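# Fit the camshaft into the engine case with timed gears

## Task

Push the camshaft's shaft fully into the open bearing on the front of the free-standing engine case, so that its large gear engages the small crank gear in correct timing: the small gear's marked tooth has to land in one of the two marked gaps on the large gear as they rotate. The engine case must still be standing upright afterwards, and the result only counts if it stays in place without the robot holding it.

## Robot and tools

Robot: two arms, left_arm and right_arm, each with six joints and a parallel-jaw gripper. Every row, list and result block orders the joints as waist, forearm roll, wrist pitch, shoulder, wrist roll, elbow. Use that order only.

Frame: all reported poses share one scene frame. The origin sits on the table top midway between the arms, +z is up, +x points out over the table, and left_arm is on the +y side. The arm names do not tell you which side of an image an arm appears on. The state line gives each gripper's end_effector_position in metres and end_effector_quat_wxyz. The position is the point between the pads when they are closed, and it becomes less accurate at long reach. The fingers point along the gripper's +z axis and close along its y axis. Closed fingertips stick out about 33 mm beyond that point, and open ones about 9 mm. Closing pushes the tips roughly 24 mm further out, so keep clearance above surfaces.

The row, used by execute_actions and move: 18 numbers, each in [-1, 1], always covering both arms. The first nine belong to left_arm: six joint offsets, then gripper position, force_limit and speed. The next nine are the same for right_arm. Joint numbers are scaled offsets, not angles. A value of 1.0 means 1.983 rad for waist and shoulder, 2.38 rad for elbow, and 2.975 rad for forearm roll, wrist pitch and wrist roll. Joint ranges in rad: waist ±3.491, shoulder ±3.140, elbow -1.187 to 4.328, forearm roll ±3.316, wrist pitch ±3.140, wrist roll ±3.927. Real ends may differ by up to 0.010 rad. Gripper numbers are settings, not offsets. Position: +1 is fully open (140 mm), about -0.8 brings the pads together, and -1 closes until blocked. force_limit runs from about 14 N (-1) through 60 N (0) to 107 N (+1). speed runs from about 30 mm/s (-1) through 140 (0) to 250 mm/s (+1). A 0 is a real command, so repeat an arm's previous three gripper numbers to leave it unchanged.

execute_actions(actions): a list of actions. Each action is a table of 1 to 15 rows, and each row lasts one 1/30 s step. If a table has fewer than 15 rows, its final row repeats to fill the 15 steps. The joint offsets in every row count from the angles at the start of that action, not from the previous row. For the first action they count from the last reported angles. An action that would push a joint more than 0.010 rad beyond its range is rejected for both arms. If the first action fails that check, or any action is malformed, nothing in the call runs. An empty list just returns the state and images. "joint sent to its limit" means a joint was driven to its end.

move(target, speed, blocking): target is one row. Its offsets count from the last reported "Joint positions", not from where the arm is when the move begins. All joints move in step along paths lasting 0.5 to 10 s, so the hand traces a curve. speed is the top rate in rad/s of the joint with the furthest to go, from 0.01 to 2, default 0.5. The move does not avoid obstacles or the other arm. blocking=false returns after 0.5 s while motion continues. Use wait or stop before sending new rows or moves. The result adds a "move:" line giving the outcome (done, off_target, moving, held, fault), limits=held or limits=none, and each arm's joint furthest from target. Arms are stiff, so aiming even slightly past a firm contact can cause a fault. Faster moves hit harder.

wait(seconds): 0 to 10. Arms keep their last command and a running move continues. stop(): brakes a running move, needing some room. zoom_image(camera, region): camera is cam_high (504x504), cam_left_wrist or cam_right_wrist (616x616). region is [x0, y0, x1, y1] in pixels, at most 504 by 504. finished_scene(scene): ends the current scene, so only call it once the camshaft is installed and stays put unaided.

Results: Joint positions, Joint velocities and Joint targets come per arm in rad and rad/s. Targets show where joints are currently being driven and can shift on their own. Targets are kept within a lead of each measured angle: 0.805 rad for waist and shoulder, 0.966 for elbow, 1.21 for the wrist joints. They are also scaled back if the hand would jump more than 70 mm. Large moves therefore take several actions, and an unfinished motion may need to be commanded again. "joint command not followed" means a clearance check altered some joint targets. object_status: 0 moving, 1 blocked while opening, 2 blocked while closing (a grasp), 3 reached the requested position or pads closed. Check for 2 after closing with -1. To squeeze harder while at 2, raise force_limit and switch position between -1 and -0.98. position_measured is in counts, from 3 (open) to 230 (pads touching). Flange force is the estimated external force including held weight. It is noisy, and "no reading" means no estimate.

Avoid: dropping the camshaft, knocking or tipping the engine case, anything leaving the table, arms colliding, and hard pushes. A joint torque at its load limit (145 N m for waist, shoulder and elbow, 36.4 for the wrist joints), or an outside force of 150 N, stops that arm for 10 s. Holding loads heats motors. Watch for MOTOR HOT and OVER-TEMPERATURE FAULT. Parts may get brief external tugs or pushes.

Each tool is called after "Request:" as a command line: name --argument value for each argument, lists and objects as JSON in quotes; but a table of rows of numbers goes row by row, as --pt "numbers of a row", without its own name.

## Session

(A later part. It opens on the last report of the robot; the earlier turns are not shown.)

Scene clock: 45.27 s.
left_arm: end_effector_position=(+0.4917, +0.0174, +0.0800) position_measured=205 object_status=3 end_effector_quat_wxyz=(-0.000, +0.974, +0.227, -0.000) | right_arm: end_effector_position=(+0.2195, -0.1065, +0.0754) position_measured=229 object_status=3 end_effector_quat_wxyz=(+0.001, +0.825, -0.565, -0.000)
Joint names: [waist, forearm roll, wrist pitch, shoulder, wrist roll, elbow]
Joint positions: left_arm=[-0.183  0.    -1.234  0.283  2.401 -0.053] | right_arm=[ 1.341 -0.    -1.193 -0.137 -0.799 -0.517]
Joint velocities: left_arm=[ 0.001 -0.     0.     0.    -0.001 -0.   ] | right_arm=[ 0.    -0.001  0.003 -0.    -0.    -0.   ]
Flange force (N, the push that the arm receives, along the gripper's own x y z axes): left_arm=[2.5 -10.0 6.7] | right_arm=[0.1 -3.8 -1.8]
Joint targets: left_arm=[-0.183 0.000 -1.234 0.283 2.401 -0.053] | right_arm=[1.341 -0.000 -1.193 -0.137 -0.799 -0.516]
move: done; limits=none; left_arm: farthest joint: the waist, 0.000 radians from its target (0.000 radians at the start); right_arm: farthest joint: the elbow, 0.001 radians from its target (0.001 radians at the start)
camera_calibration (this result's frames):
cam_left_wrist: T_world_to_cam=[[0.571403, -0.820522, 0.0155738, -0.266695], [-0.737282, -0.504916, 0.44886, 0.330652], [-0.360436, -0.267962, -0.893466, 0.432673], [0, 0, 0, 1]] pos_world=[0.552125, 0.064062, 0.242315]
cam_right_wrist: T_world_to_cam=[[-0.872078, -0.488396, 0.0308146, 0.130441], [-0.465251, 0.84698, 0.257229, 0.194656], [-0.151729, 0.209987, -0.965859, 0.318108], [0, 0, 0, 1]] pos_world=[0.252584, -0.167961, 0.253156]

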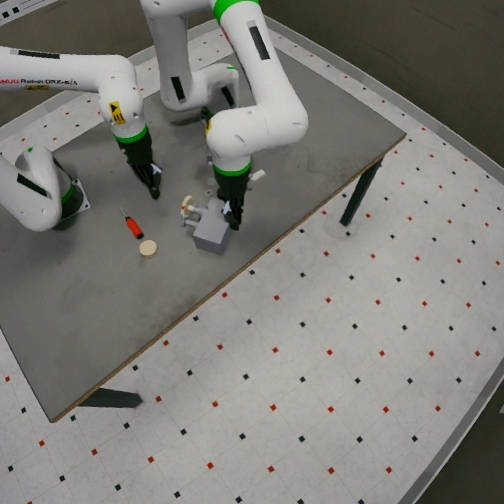

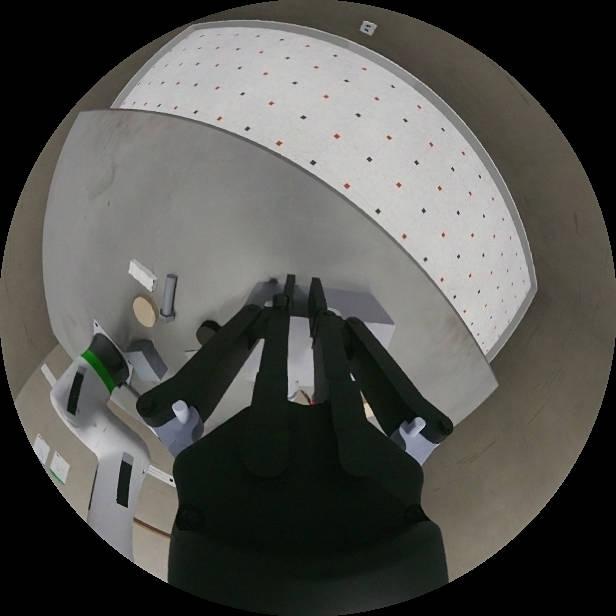

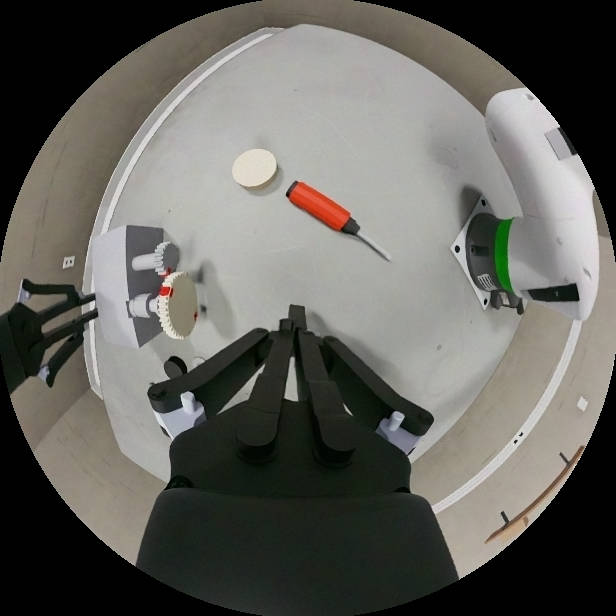

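Request:
move --target '[0,0,0,0,0,0,-0.6,0,0,-0.0976,0,-0.068,0.1305,0.0877,0.195,-0.55,-1,0]'

Request:
move --target '[0,0,0,0,0,0,-0.6,0,0,0,0,0.0313,0.011,0,-0.0303,-0.55,-1,0]' --speed 0.08

Request:
move --target '[0,0,0,0,0,0,-0.6,0,0,0,0,0,0,0,0,-1,-1,-1]'

Request:
zoom_image --camera "cam_right_wrist" --region '[220, 220, 370, 350]'

Scene clock: 46.90 s.
left_arm: end_effector_position=(+0.4917, +0.0174, +0.0800) position_measured=205 object_status=3 end_effector_quat_wxyz=(-0.000, +0.974, +0.227, -0.000) | right_arm: end_effector_position=(+0.3391, -0.0518, +0.1610) position_measured=199 object_status=3 end_effector_quat_wxyz=(-0.001, +0.844, -0.537, -0.000)
Joint names: [waist, forearm roll, wrist pitch, shoulder, wrist roll, elbow]
Joint positions: left_arm=[-0.183  0.    -1.234  0.283  2.401 -0.053] | right_arm=[ 1.148 -0.    -1.396  0.122 -0.538 -0.052]
Joint velocities: left_arm=[-0.001 -0.    -0.001 -0.     0.     0.001] | right_arm=[-0.001  0.002  0.001  0.     0.001  0.001]
Flange force (N, the push that the arm receives, along the gripper's own x y z axes): left_arm=[7.3 -6.8 4.8] | right_arm=[0.4 -0.7 -1.2]
Joint targets: left_arm=[-0.183 0.000 -1.234 0.283 2.401 -0.053] | right_arm=[1.148 -0.000 -1.396 0.122 -0.538 -0.052]
move: done; limits=none; left_arm: farthest joint: the waist, 0.000 radians from its target (0.000 radians at the start); right_arm: farthest joint: the waist, 0.000 radians from its target (0.194 radians at the start)
camera_calibration (this result's frames):
cam_left_wrist: T_world_to_cam=[[0.571403, -0.820522, 0.0155736, -0.266695], [-0.737282, -0.504916, 0.44886, 0.330652], [-0.360437, -0.267962, -0.893466, 0.432673], [0, 0, 0, 1]] pos_world=[0.552125, 0.0640621, 0.242315]
cam_right_wrist: T_world_to_cam=[[-0.837228, -0.546124, 0.028256, 0.244402], [-0.521591, 0.813007, 0.258772, 0.199099], [-0.164294, 0.201913, -0.965525, 0.411226], [0, 0, 0, 1]] pos_world=[0.376031, -0.111427, 0.338622]

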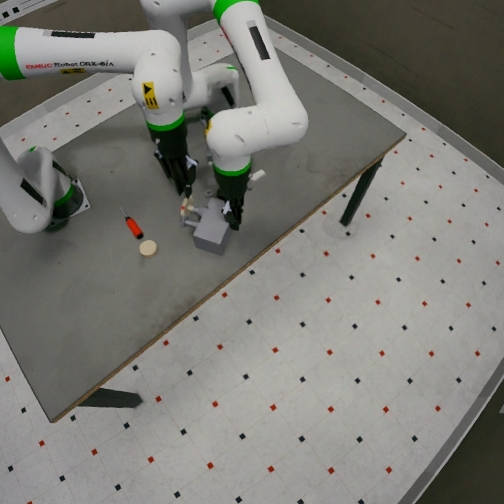

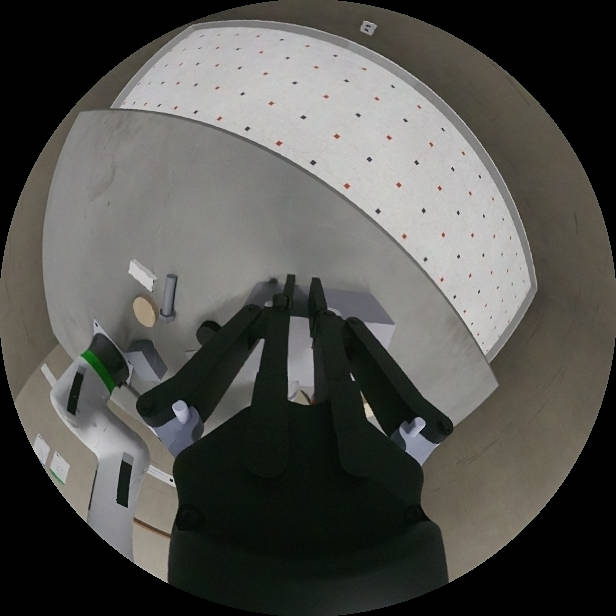

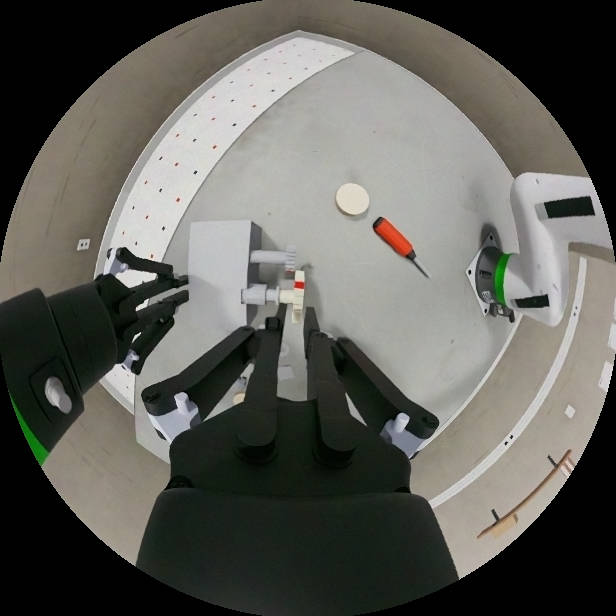

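Scene clock: 48.33 s.
left_arm: end_effector_position=(+0.4917, +0.0174, +0.0800) position_measured=205 object_status=3 end_effector_quat_wxyz=(-0.000, +0.974, +0.227, -0.000) | right_arm: end_effector_position=(+0.3389, -0.0520, +0.1204) position_measured=199 object_status=3 end_effector_quat_wxyz=(-0.000, +0.844, -0.537, -0.000)
Joint names: [waist, forearm roll, wrist pitch, shoulder, wrist roll, elbow]
Joint positions: left_arm=[-0.183  0.    -1.234  0.283  2.401 -0.053] | right_arm=[ 1.148 -0.    -1.302  0.143 -0.538 -0.125]
Joint velocities: left_arm=[ 0.002  0.    -0.     0.001 -0.     0.002] | right_arm=[ 0.     0.001 -0.001 -0.     0.    -0.   ]
Flange force (N, the push that the arm receives, along the gripper's own x y z axes): left_arm=[6.0 -0.3 4.4] | right_arm=[0.4 -2.8 -2.7]
Joint targets: left_arm=[-0.183 0.000 -1.234 0.283 2.401 -0.053] | right_arm=[1.148 -0.000 -1.302 0.143 -0.538 -0.125]
move: done; limits=none; left_arm: farthest joint: the waist, 0.000 radians from its target (0.000 radians at the start); right_arm: farthest joint: the waist, 0.000 radians from its target (0.000 radians at the start)
camera_calibration (this result's frames):
cam_left_wrist: T_world_to_cam=[[0.571403, -0.820522, 0.0155738, -0.266695], [-0.737282, -0.504916, 0.44886, 0.330652], [-0.360436, -0.267962, -0.893466, 0.432673], [0, 0, 0, 1]] pos_world=[0.552125, 0.0640621, 0.242315]
cam_right_wrist: T_world_to_cam=[[-0.837237, -0.546072, 0.0289901, 0.245217], [-0.521445, 0.8132, 0.258461, 0.209704], [-0.164713, 0.201276, -0.965587, 0.372196], [0, 0, 0, 1]] pos_world=[0.375959, -0.111539, 0.298079]

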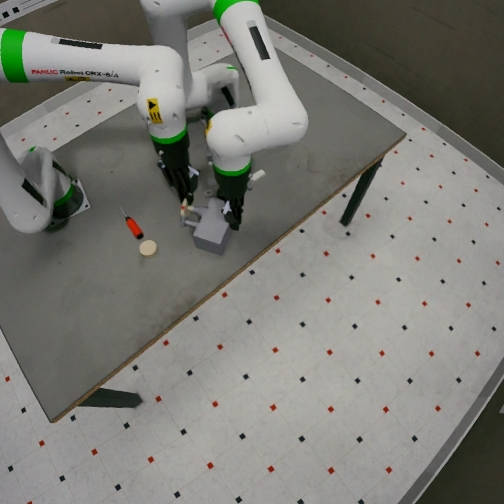

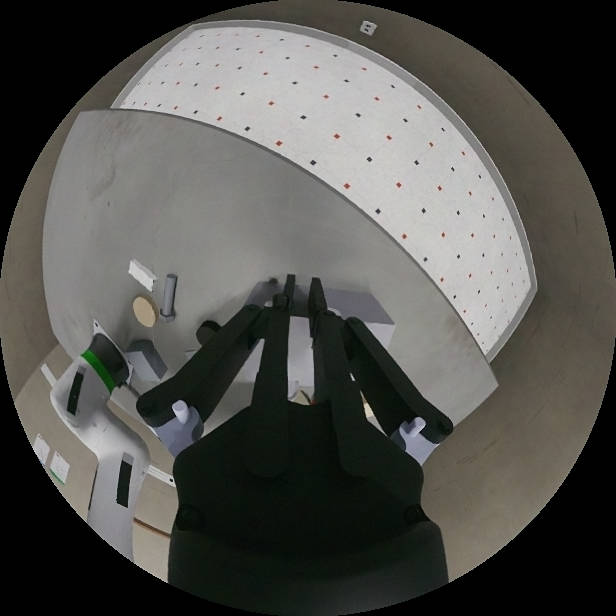

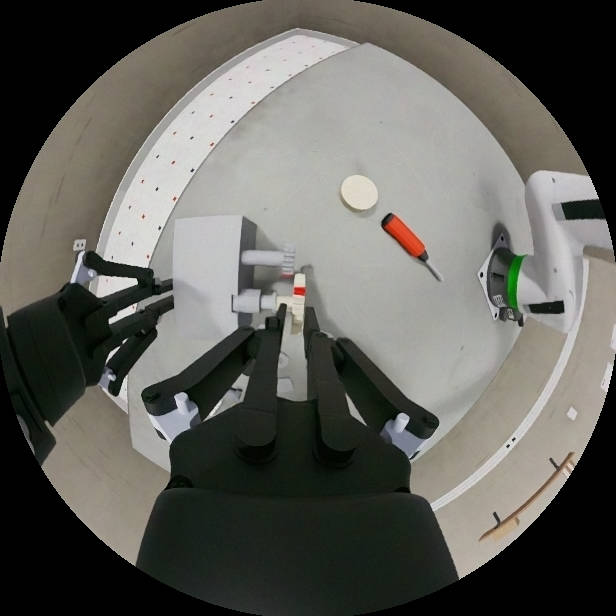

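Scene clock: 48.83 s.
left_arm: end_effector_position=(+0.4917, +0.0174, +0.0800) position_measured=205 object_status=3 end_effector_quat_wxyz=(-0.000, +0.974, +0.227, -0.000) | right_arm: end_effector_position=(+0.3389, -0.0520, +0.1204) position_measured=212 object_status=2 end_effector_quat_wxyz=(-0.000, +0.844, -0.537, -0.000)
Joint names: [waist, forearm roll, wrist pitch, shoulder, wrist roll, elbow]
Joint positions: left_arm=[-0.183  0.    -1.234  0.283  2.401 -0.053] | right_arm=[ 1.148 -0.    -1.302  0.143 -0.538 -0.125]
Joint velocities: left_arm=[-0.001 -0.001  0.     0.001 -0.    -0.003] | right_arm=[-0.001  0.001 -0.001  0.    -0.     0.   ]
Flange force (N, the push that the arm receives, along the gripper's own x y z axes): left_arm=[4.2 -6.7 4.4] | right_arm=[-3.3 -1.3 -3.0]
Joint targets: left_arm=[-0.183 0.000 -1.234 0.283 2.401 -0.053] | right_arm=[1.148 -0.000 -1.302 0.143 -0.538 -0.125]
move: done; limits=none; left_arm: farthest joint: the waist, 0.000 radians from its target (0.000 radians at the start); right_arm: farthest joint: the waist, 0.000 radians from its target (0.000 radians at the start)
camera_calibration (this result's frames):
cam_left_wrist: T_world_to_cam=[[0.571402, -0.820522, 0.0155738, -0.266695], [-0.737282, -0.504915, 0.44886, 0.330652], [-0.360437, -0.267962, -0.893466, 0.432673], [0, 0, 0, 1]] pos_world=[0.552125, 0.064062, 0.242315]
cam_right_wrist: T_world_to_cam=[[-0.837238, -0.546073, 0.0289264, 0.245247], [-0.521455, 0.813185, 0.258487, 0.209695], [-0.164675, 0.201331, -0.965582, 0.372181], [0, 0, 0, 1]] pos_world=[0.375966, -0.11153, 0.298074]

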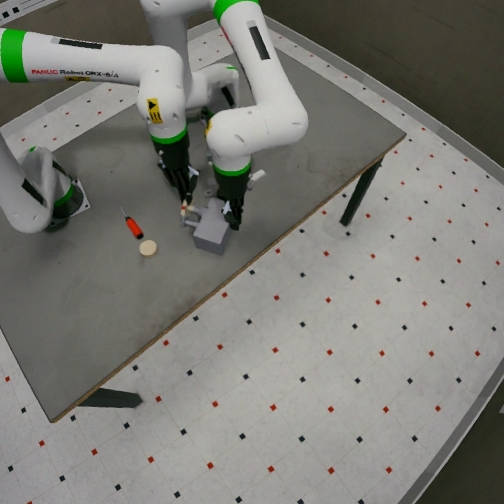

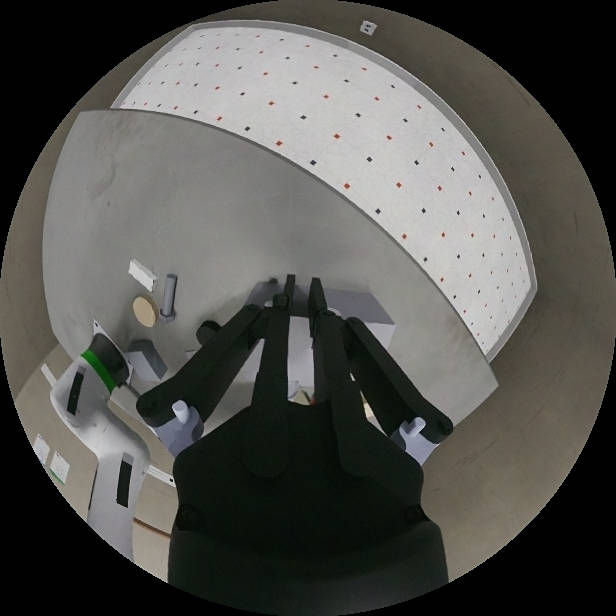

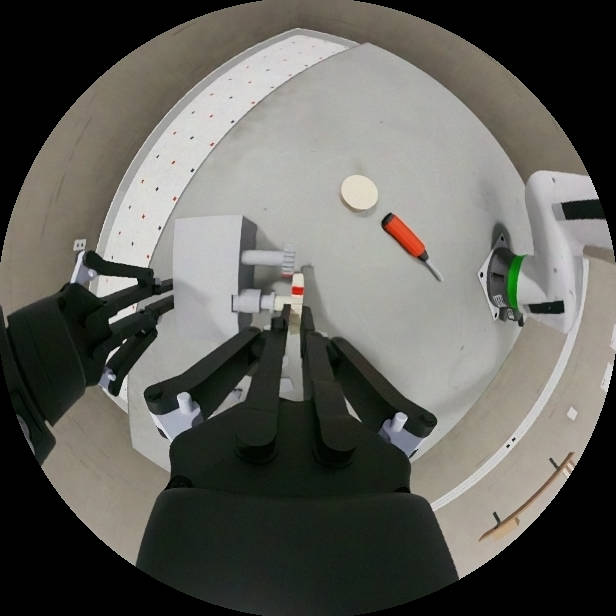

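Region (220, 220, 370, 350) of cam_right_wrist's 616x616 image, scaled by 3.360, with more detail than that image has; it fills the top 437 rows of this view, and the rest is white.

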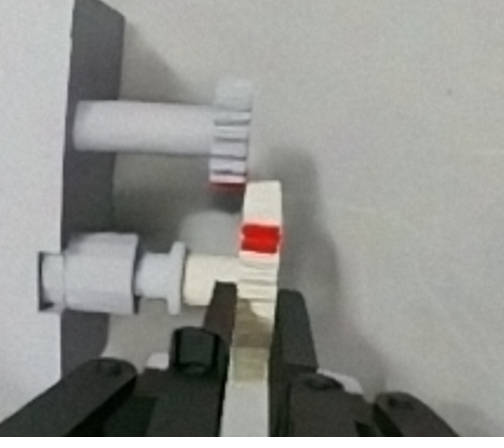

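Request:
move --target '[0,0,0,0,0,0,-0.6,0,0,0.0016,0,0.0003,-0.0036,0.012,-0.0038,-0.98,-1,-1]' --speed 0.03

Request:
move --target '[0,0,0,0,0,0,-0.6,0,0,-0.019,0,0.0005,-0.005,0.0127,-0.0047,-1,-1,-1]' --speed 0.02

Request:
zoom_image --camera "cam_right_wrist" --region '[220, 220, 370, 350]'

Scene clock: 50.60 s.
left_arm: end_effector_position=(+0.4917, +0.0174, +0.0800) position_measured=205 object_status=3 end_effector_quat_wxyz=(-0.000, +0.974, +0.227, -0.000) | right_arm: end_effector_position=(+0.3360, -0.0537, +0.1200) position_measured=213 object_status=2 end_effector_quat_wxyz=(+0.000, +0.854, -0.520, -0.000)
Joint names: [waist, forearm roll, wrist pitch, shoulder, wrist roll, elbow]
Joint positions: left_arm=[-0.183  0.    -1.234  0.283  2.401 -0.053] | right_arm=[ 1.151 -0.    -1.301  0.136 -0.502 -0.134]
Joint velocities: left_arm=[ 0.001 -0.    -0.001  0.     0.001  0.001] | right_arm=[-0.     0.001 -0.002 -0.     0.     0.   ]
Flange force (N, the push that the arm receives, along the gripper's own x y z axes): left_arm=[-1.9 -7.7 7.3] | right_arm=[2.0 -11.0 -1.8]
Joint targets: left_arm=[-0.183 0.000 -1.234 0.283 2.401 -0.053] | right_arm=[1.151 -0.000 -1.301 0.136 -0.502 -0.134]
move: done; limits=none; left_arm: farthest joint: the waist, 0.000 radians from its target (0.000 radians at the start); right_arm: farthest joint: the waist, 0.000 radians from its target (0.003 radians at the start)
camera_calibration (this result's frames):
cam_left_wrist: T_world_to_cam=[[0.571403, -0.820522, 0.0155737, -0.266695], [-0.737282, -0.504916, 0.44886, 0.330652], [-0.360437, -0.267962, -0.893466, 0.432673], [0, 0, 0, 1]] pos_world=[0.552125, 0.0640621, 0.242315]
cam_right_wrist: T_world_to_cam=[[-0.815366, -0.578176, 0.0298414, 0.232677], [-0.552532, 0.792524, 0.258098, 0.219021], [-0.172876, 0.193956, -0.965658, 0.374043], [0, 0, 0, 1]] pos_world=[0.375397, -0.111599, 0.297725]

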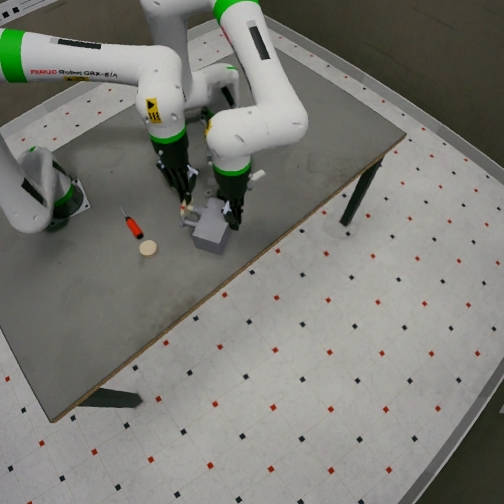

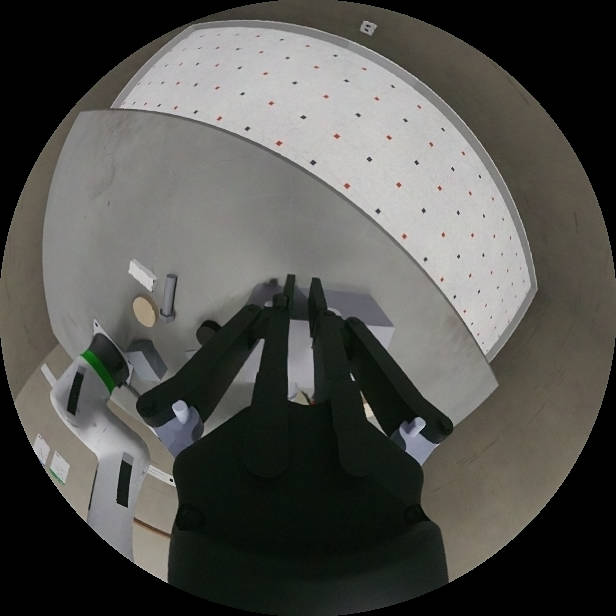

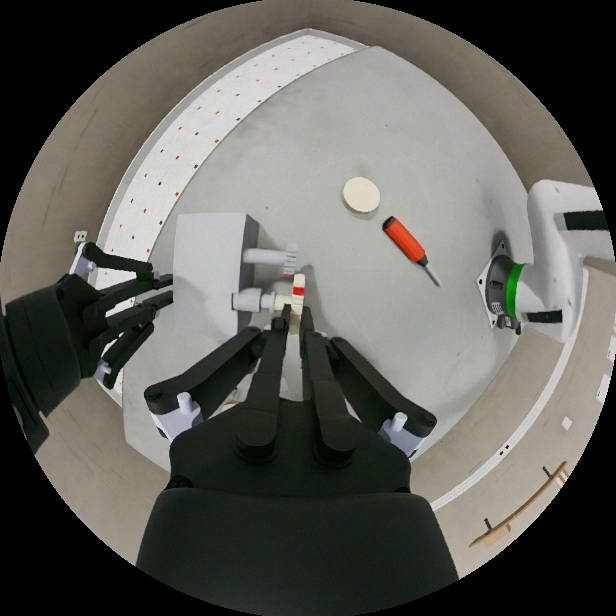

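Scene clock: 52.70 s.
left_arm: end_effector_position=(+0.4917, +0.0174, +0.0800) position_measured=205 object_status=3 end_effector_quat_wxyz=(-0.000, +0.974, +0.227, -0.000) | right_arm: end_effector_position=(+0.3453, -0.0712, +0.1200) position_measured=213 object_status=2 end_effector_quat_wxyz=(+0.000, +0.854, -0.520, -0.000)
Joint names: [waist, forearm roll, wrist pitch, shoulder, wrist roll, elbow]
Joint positions: left_arm=[-0.183  0.    -1.234  0.283  2.401 -0.053] | right_arm=[ 1.113 -0.    -1.3    0.126 -0.464 -0.145]
Joint velocities: left_arm=[ 0.001 -0.001 -0.002 -0.     0.     0.002] | right_arm=[ 0.    -0.001  0.001 -0.    -0.001 -0.   ]
Flange force (N, the push that the arm receives, along the gripper's own x y z axes): left_arm=[2.9 -3.1 6.0] | right_arm=[-10.9 -3.5 -9.4]
Joint targets: left_arm=[-0.183 0.000 -1.234 0.283 2.401 -0.053] | right_arm=[1.113 -0.000 -1.300 0.126 -0.464 -0.145]
move: done; limits=none; left_arm: farthest joint: the waist, 0.000 radians from its target (0.000 radians at the start); right_arm: farthest joint: the waist, 0.000 radians from its target (0.038 radians at the start)
camera_calibration (this result's frames):
cam_left_wrist: T_world_to_cam=[[0.571403, -0.820522, 0.0155738, -0.266695], [-0.737282, -0.504916, 0.44886, 0.330652], [-0.360436, -0.267962, -0.893466, 0.432673], [0, 0, 0, 1]] pos_world=[0.552125, 0.0640621, 0.242315]
cam_right_wrist: T_world_to_cam=[[-0.815312, -0.578263, 0.0296286, 0.230133], [-0.552645, 0.792421, 0.258173, 0.238028], [-0.17277, 0.194117, -0.965644, 0.379018], [0, 0, 0, 1]] pos_world=[0.384658, -0.129115, 0.297726]

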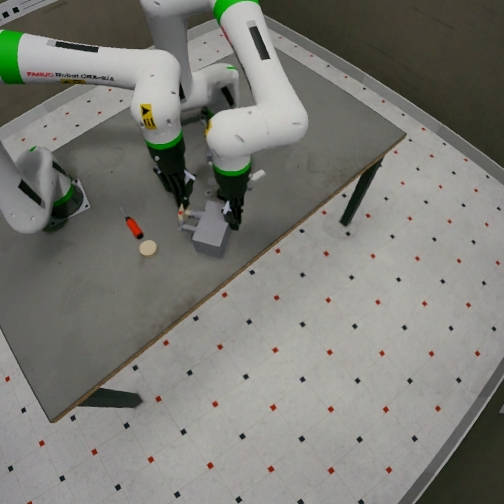

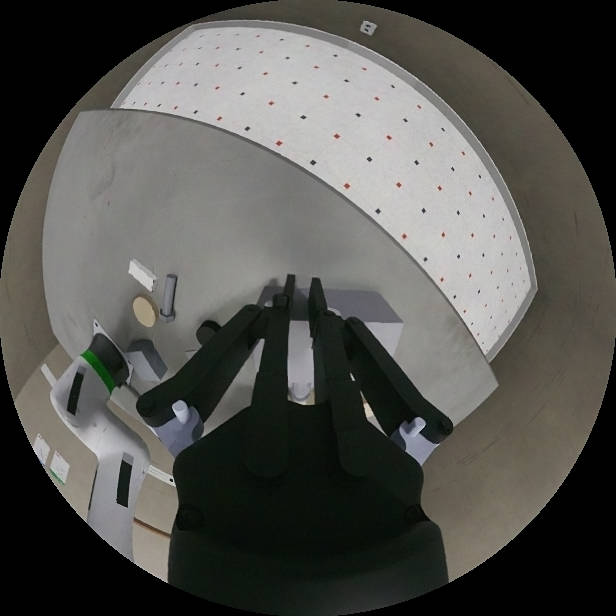

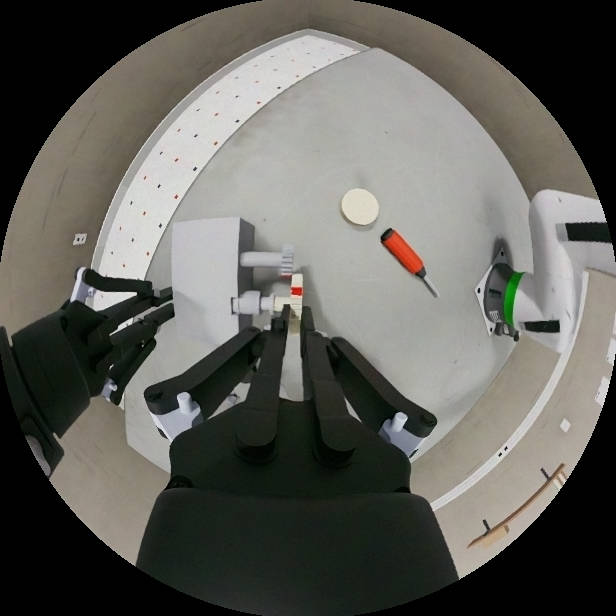

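Region (220, 220, 370, 350) of cam_right_wrist's 616x616 image, scaled by 3.360, with more detail than that image has; it fills the top 437 rows of this view, and the rest is white.

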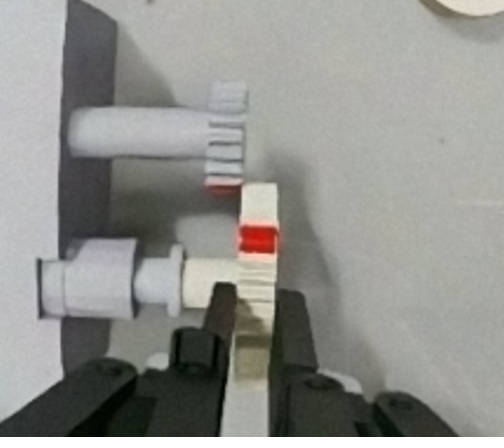

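Request:
move --target '[0,0,-0.035,-0.015,0,0.0313,-0.3,0,0,0,0,0,0,0,0,-0.62,-1,-1]' --speed 0.15

Request:
move --target '[-0.032,0,0,0,0.05,0,-0.3,0,0,0,0,0,0,0.03,0,-0.62,-1,-1]' --speed 0.15

Request:
move --target '[0,0,0.0076,0.003,0,-0.007,-0.3,0,0,0,0,0,0,0,0,-0.62,-1,-1]' --speed 0.02

Scene clock: 53.97 s.
left_arm: end_effector_position=(+0.4925, +0.0170, +0.1263) position_measured=167 object_status=3 end_effector_quat_wxyz=(+0.000, +0.974, +0.227, -0.000) | right_arm: end_effector_position=(+0.3453, -0.0712, +0.1200) position_measured=208 object_status=3 end_effector_quat_wxyz=(+0.000, +0.854, -0.520, -0.000)
Joint names: [waist, forearm roll, wrist pitch, shoulder, wrist roll, elbow]
Joint positions: left_arm=[-0.183  0.    -1.338  0.254  2.401  0.021] | right_arm=[ 1.113 -0.    -1.3    0.126 -0.464 -0.145]
Joint velocities: left_arm=[ 0.001  0.     0.    -0.     0.    -0.   ] | right_arm=[-0.    -0.001  0.001 -0.    -0.001  0.   ]
Flange force (N, the push that the arm receives, along the gripper's own x y z axes): left_arm=[0.7 -7.1 5.9] | right_arm=[1.3 -1.8 -2.2]
Joint targets: left_arm=[-0.183 0.000 -1.338 0.254 2.401 0.021] | right_arm=[1.113 -0.000 -1.300 0.126 -0.464 -0.145]
move: done; limits=none; left_arm: farthest joint: the waist, 0.000 radians from its target (0.000 radians at the start); right_arm: farthest joint: the waist, 0.000 radians from its target (0.000 radians at the start)
camera_calibration (this result's frames):
cam_left_wrist: T_world_to_cam=[[0.571386, -0.820531, 0.0156992, -0.268143], [-0.737352, -0.504876, 0.44879, 0.310368], [-0.36032, -0.268008, -0.893499, 0.47415], [0, 0, 0, 1]] pos_world=[0.552909, 0.063754, 0.288572]
cam_right_wrist: T_world_to_cam=[[-0.815323, -0.57825, 0.0295708, 0.230164], [-0.552639, 0.792416, 0.258199, 0.238021], [-0.172736, 0.194174, -0.965639, 0.379011], [0, 0, 0, 1]] pos_world=[0.384667, -0.129114, 0.297725]

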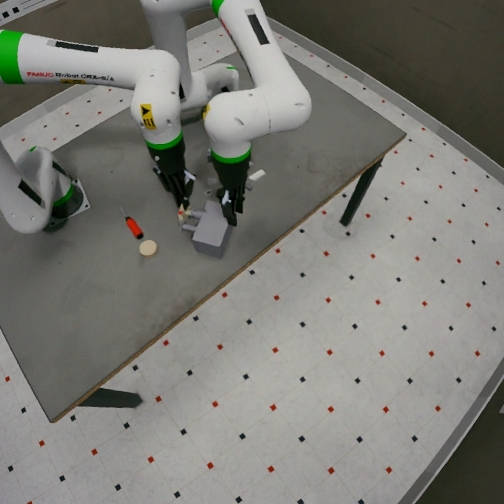

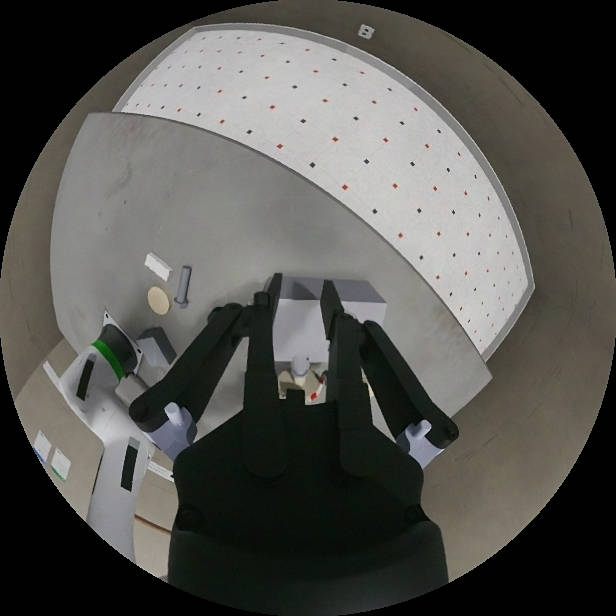

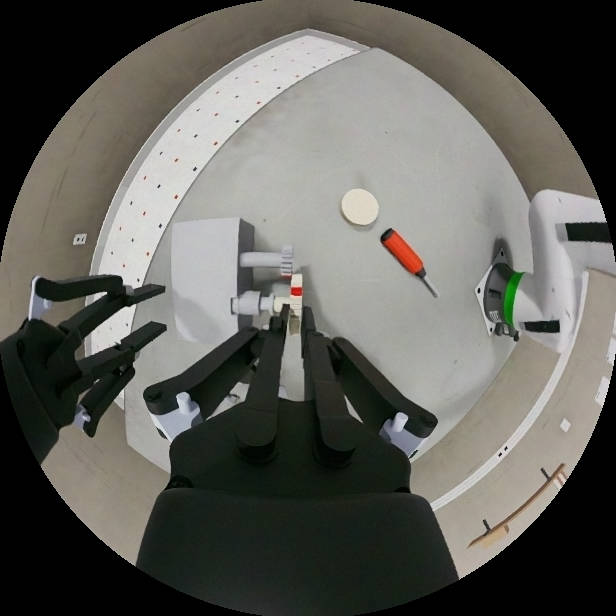

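Scene clock: 55.23 s.
left_arm: end_effector_position=(+0.4719, -0.0101, +0.1263) position_measured=167 object_status=3 end_effector_quat_wxyz=(-0.000, +0.963, +0.268, -0.000) | right_arm: end_effector_position=(+0.3453, -0.0712, +0.1200) position_measured=208 object_status=3 end_effector_quat_wxyz=(+0.000, +0.876, -0.482, -0.000)
Joint names: [waist, forearm roll, wrist pitch, shoulder, wrist roll, elbow]
Joint positions: left_arm=[-0.247  0.    -1.338  0.254  2.549  0.021] | right_arm=[ 1.113 -0.    -1.3    0.126 -0.375 -0.145]
Joint velocities: left_arm=[-0.001 -0.    -0.001  0.    -0.    -0.001] | right_arm=[-0.    -0.001  0.003  0.    -0.     0.   ]
Flange force (N, the push that the arm receives, along the gripper's own x y z axes): left_arm=[-0.3 -12.1 7.6] | right_arm=[1.1 -1.3 -1.4]
Joint targets: left_arm=[-0.247 0.000 -1.338 0.254 2.549 0.021] | right_arm=[1.113 -0.000 -1.300 0.126 -0.375 -0.145]
move: done; limits=none; left_arm: farthest joint: the waist, 0.000 radians from its target (0.063 radians at the start); right_arm: farthest joint: the waist, 0.000 radians from its target (0.000 radians at the start)
camera_calibration (this result's frames):
cam_left_wrist: T_world_to_cam=[[0.639209, -0.768874, 0.0156637, -0.310139], [-0.691657, -0.565871, 0.448777, 0.259289], [-0.336189, -0.297696, -0.893507, 0.447764], [0, 0, 0, 1]] pos_world=[0.528115, 0.0415642, 0.288575]
cam_right_wrist: T_world_to_cam=[[-0.760538, -0.648621, 0.0295476, 0.20624], [-0.621069, 0.739996, 0.258224, 0.257911], [-0.189354, 0.178038, -0.965633, 0.383599], [0, 0, 0, 1]] pos_world=[0.38967, -0.125376, 0.297723]

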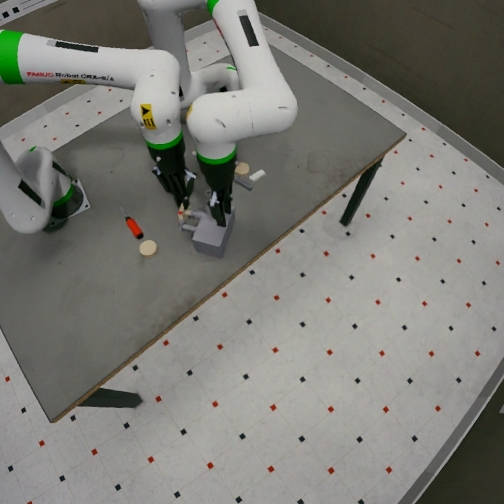

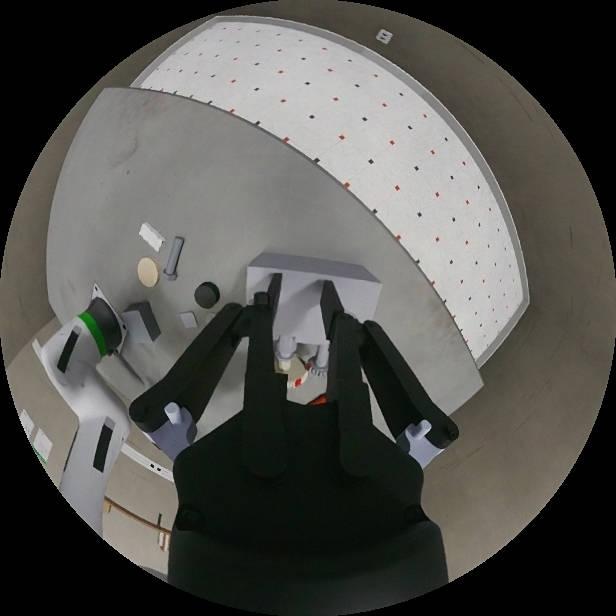

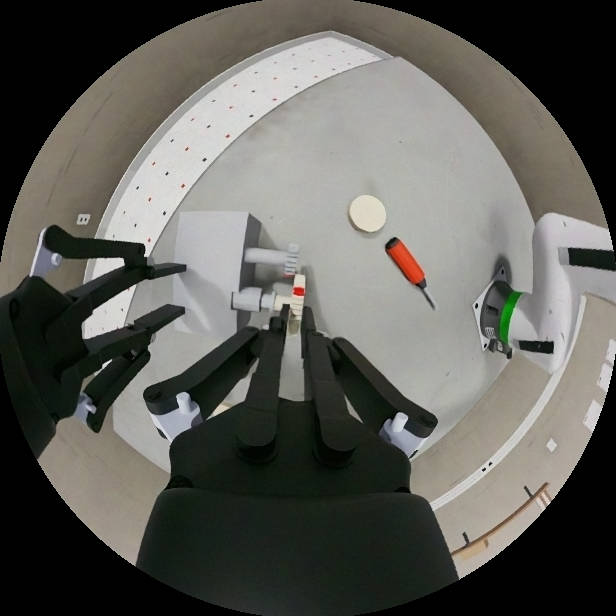

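Scene clock: 56.60 s.
left_arm: end_effector_position=(+0.4719, -0.0101, +0.1162) position_measured=167 object_status=3 end_effector_quat_wxyz=(-0.000, +0.963, +0.268, -0.000) | right_arm: end_effector_position=(+0.3453, -0.0712, +0.1200) position_measured=208 object_status=3 end_effector_quat_wxyz=(+0.000, +0.876, -0.482, -0.000)
Joint names: [waist, forearm roll, wrist pitch, shoulder, wrist roll, elbow]
Joint positions: left_arm=[-0.247  0.    -1.316  0.26   2.549  0.004] | right_arm=[ 1.113 -0.    -1.3    0.126 -0.375 -0.145]
Joint velocities: left_arm=[ 0.     0.    -0.001 -0.001 -0.     0.   ] | right_arm=[ 0.    -0.001  0.    -0.    -0.     0.   ]
Flange force (N, the push that the arm receives, along the gripper's own x y z axes): left_arm=[2.5 -5.6 3.3] | right_arm=[-0.6 -0.3 -1.7]
Joint targets: left_arm=[-0.247 0.000 -1.316 0.260 2.549 0.004] | right_arm=[1.113 -0.000 -1.300 0.126 -0.375 -0.145]
move: done; limits=none; left_arm: farthest joint: the waist, 0.000 radians from its target (0.000 radians at the start); right_arm: farthest joint: the waist, 0.000 radians from its target (0.000 radians at the start)
camera_calibration (this result's frames):
cam_left_wrist: T_world_to_cam=[[0.639209, -0.768874, 0.01566, -0.309993], [-0.691656, -0.565872, 0.448777, 0.263804], [-0.336192, -0.297694, -0.893506, 0.438782], [0, 0, 0, 1]] pos_world=[0.528126, 0.0415567, 0.27852]
cam_right_wrist: T_world_to_cam=[[-0.760537, -0.648622, 0.0295476, 0.20624], [-0.62107, 0.739995, 0.258224, 0.257911], [-0.189355, 0.178037, -0.965633, 0.383599], [0, 0, 0, 1]] pos_world=[0.38967, -0.125376, 0.297723]

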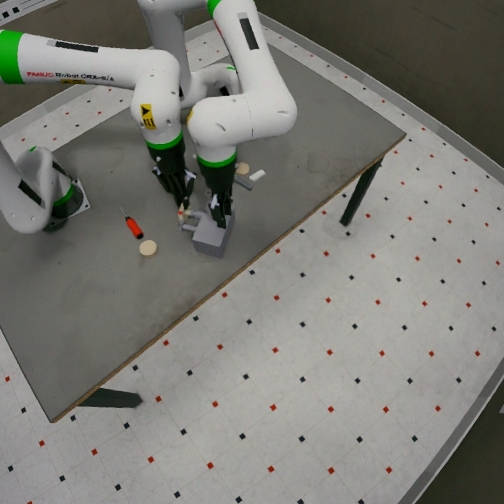

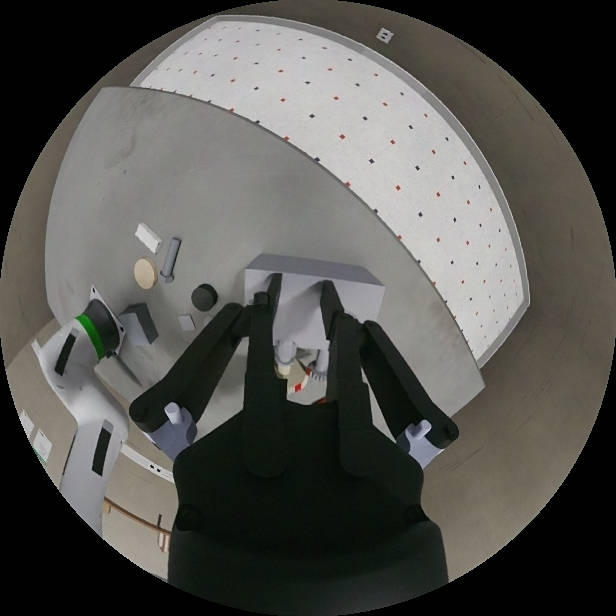

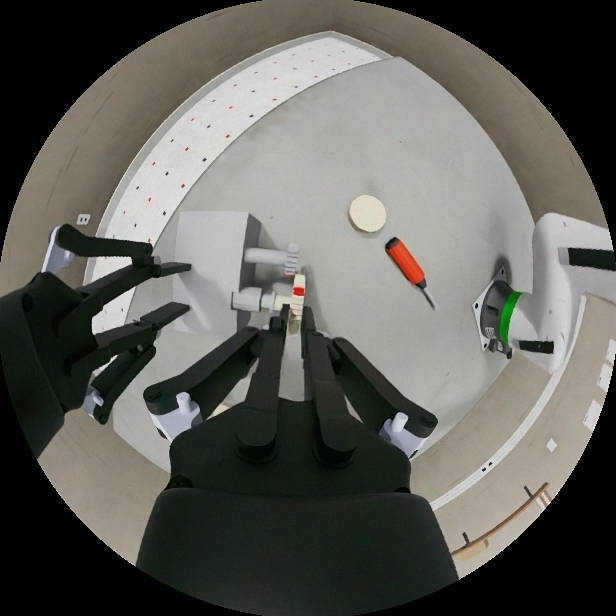

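Request:
move --target '[0,0,0.003,0.0012,0,-0.0028,-0.3,0,0,0,0,0,0,0,0,-0.62,-1,-1]' --speed 0.01

Request:
move --target '[0,0,0.0015,0.0006,0,-0.0014,-0.3,0,0,0,0,0,0,0,0,-0.62,-1,-1]' --speed 0.01

Scene clock: 57.87 s.
left_arm: end_effector_position=(+0.4719, -0.0101, +0.1124) position_measured=167 object_status=3 end_effector_quat_wxyz=(+0.000, +0.963, +0.268, -0.000) | right_arm: end_effector_position=(+0.3453, -0.0712, +0.1200) position_measured=208 object_status=3 end_effector_quat_wxyz=(+0.000, +0.876, -0.482, -0.000)
Joint names: [waist, forearm roll, wrist pitch, shoulder, wrist roll, elbow]
Joint positions: left_arm=[-0.247  0.    -1.307  0.262  2.549 -0.002] | right_arm=[ 1.113 -0.    -1.3    0.126 -0.375 -0.145]
Joint velocities: left_arm=[-0.    -0.001  0.001  0.001 -0.001 -0.001] | right_arm=[ 0.001 -0.001  0.001 -0.     0.    -0.   ]
Flange force (N, the push that the arm receives, along the gripper's own x y z axes): left_arm=[-0.7 -22.8 -52.7] | right_arm=[1.1 0.0 -1.1]
Joint targets: left_arm=[-0.247 0.000 -1.307 0.262 2.549 -0.002] | right_arm=[1.113 -0.000 -1.300 0.126 -0.375 -0.145]
move: done; limits=none; left_arm: farthest joint: the shoulder, 0.001 radians from its target (0.003 radians at the start); right_arm: farthest joint: the waist, 0.000 radians from its target (0.000 radians at the start)
camera_calibration (this result's frames):
cam_left_wrist: T_world_to_cam=[[0.639208, -0.768872, 0.0157713, -0.309881], [-0.691705, -0.56585, 0.448729, 0.265534], [-0.336091, -0.297741, -0.893529, 0.435283], [0, 0, 0, 1]] pos_world=[0.528045, 0.0415949, 0.274672]
cam_right_wrist: T_world_to_cam=[[-0.760537, -0.648622, 0.0295475, 0.20624], [-0.621071, 0.739994, 0.258223, 0.257911], [-0.189354, 0.178037, -0.965633, 0.383599], [0, 0, 0, 1]] pos_world=[0.38967, -0.125376, 0.297723]

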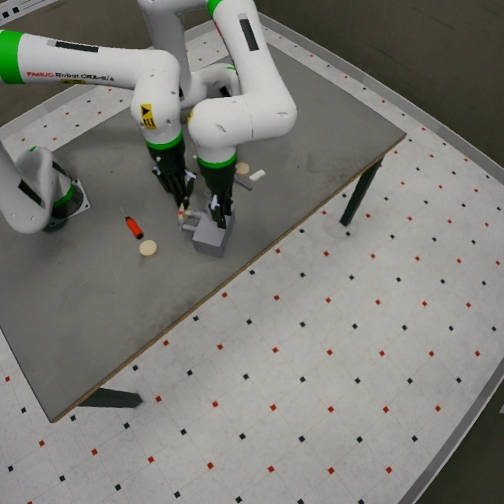

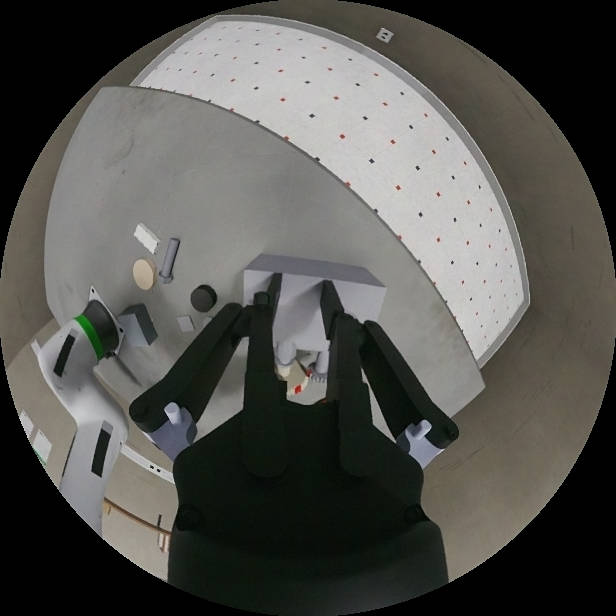

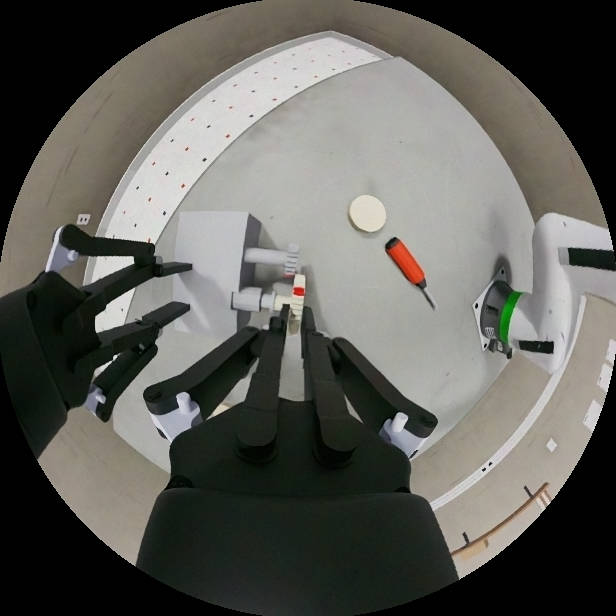

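Scene clock: 68.30 s.
left_arm: end_effector_position=(+0.4719, -0.0101, +0.1127) position_measured=167 object_status=3 end_effector_quat_wxyz=(+0.000, +0.963, +0.268, +0.000) | right_arm: end_effector_position=(+0.3453, -0.0712, +0.1200) position_measured=208 object_status=3 end_effector_quat_wxyz=(+0.000, +0.876, -0.482, -0.000)
Joint names: [waist, forearm roll, wrist pitch, shoulder, wrist roll, elbow]
Joint positions: left_arm=[-0.247  0.    -1.307  0.261  2.549 -0.003] | right_arm=[ 1.113 -0.    -1.3    0.126 -0.375 -0.145]
Joint velocities: left_arm=[-0.001  0.    -0.     0.001  0.     0.   ] | right_arm=[-0.001  0.002 -0.003  0.     0.    -0.   ]
Flange force (N, the push that the arm receives, along the gripper's own x y z axes): left_arm=[1.5 -10.6 -22.6] | right_arm=[-0.2 -1.4 -1.5]
Joint targets: left_arm=[-0.247 0.000 -1.307 0.261 2.549 -0.003] | right_arm=[1.113 -0.000 -1.300 0.126 -0.375 -0.145]
FORCE FAULT: contact force on the left arm reached its limit, and that arm stopped for 10 seconds. The contact can be on any part of that arm, not only on its tool. That time counts as 19 of the actions that you can send in this scene. That arm's remaining commands of this call were not run. That arm holds still and accepts commands again. Move the arm away from the contact; if what it grips holds it there, let go first. Pushing or pulling that hard again can fault the arm again.
move: fault (left_arm); limits=none; left_arm: farthest joint: the wrist pitch, 0.004 radians from its target (0.004 radians at the start); right_arm: farthest joint: the waist, 0.000 radians from its target (0.000 radians at the start)
camera_calibration (this result's frames):
cam_left_wrist: T_world_to_cam=[[0.639221, -0.768841, 0.0167068, -0.310016], [-0.692058, -0.565638, 0.448452, 0.265529], [-0.335339, -0.298222, -0.893651, 0.435253], [0, 0, 0, 1]] pos_world=[0.527888, 0.0416423, 0.275067]
cam_right_wrist: T_world_to_cam=[[-0.760537, -0.648622, 0.0295475, 0.20624], [-0.621071, 0.739995, 0.258223, 0.257911], [-0.189355, 0.178037, -0.965633, 0.383599], [0, 0, 0, 1]] pos_world=[0.38967, -0.125376, 0.297723]

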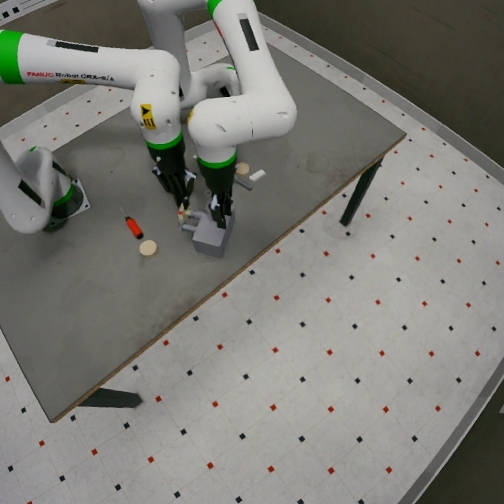

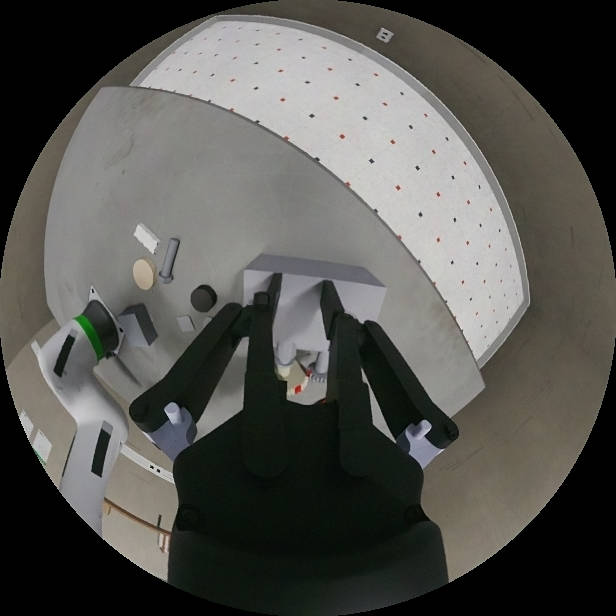

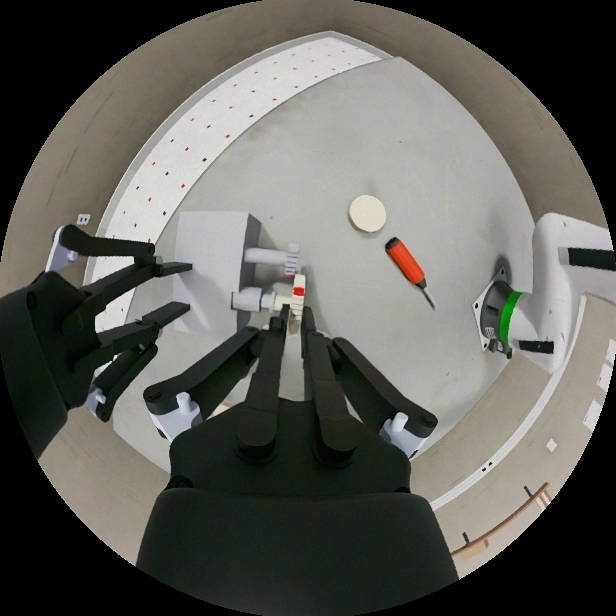

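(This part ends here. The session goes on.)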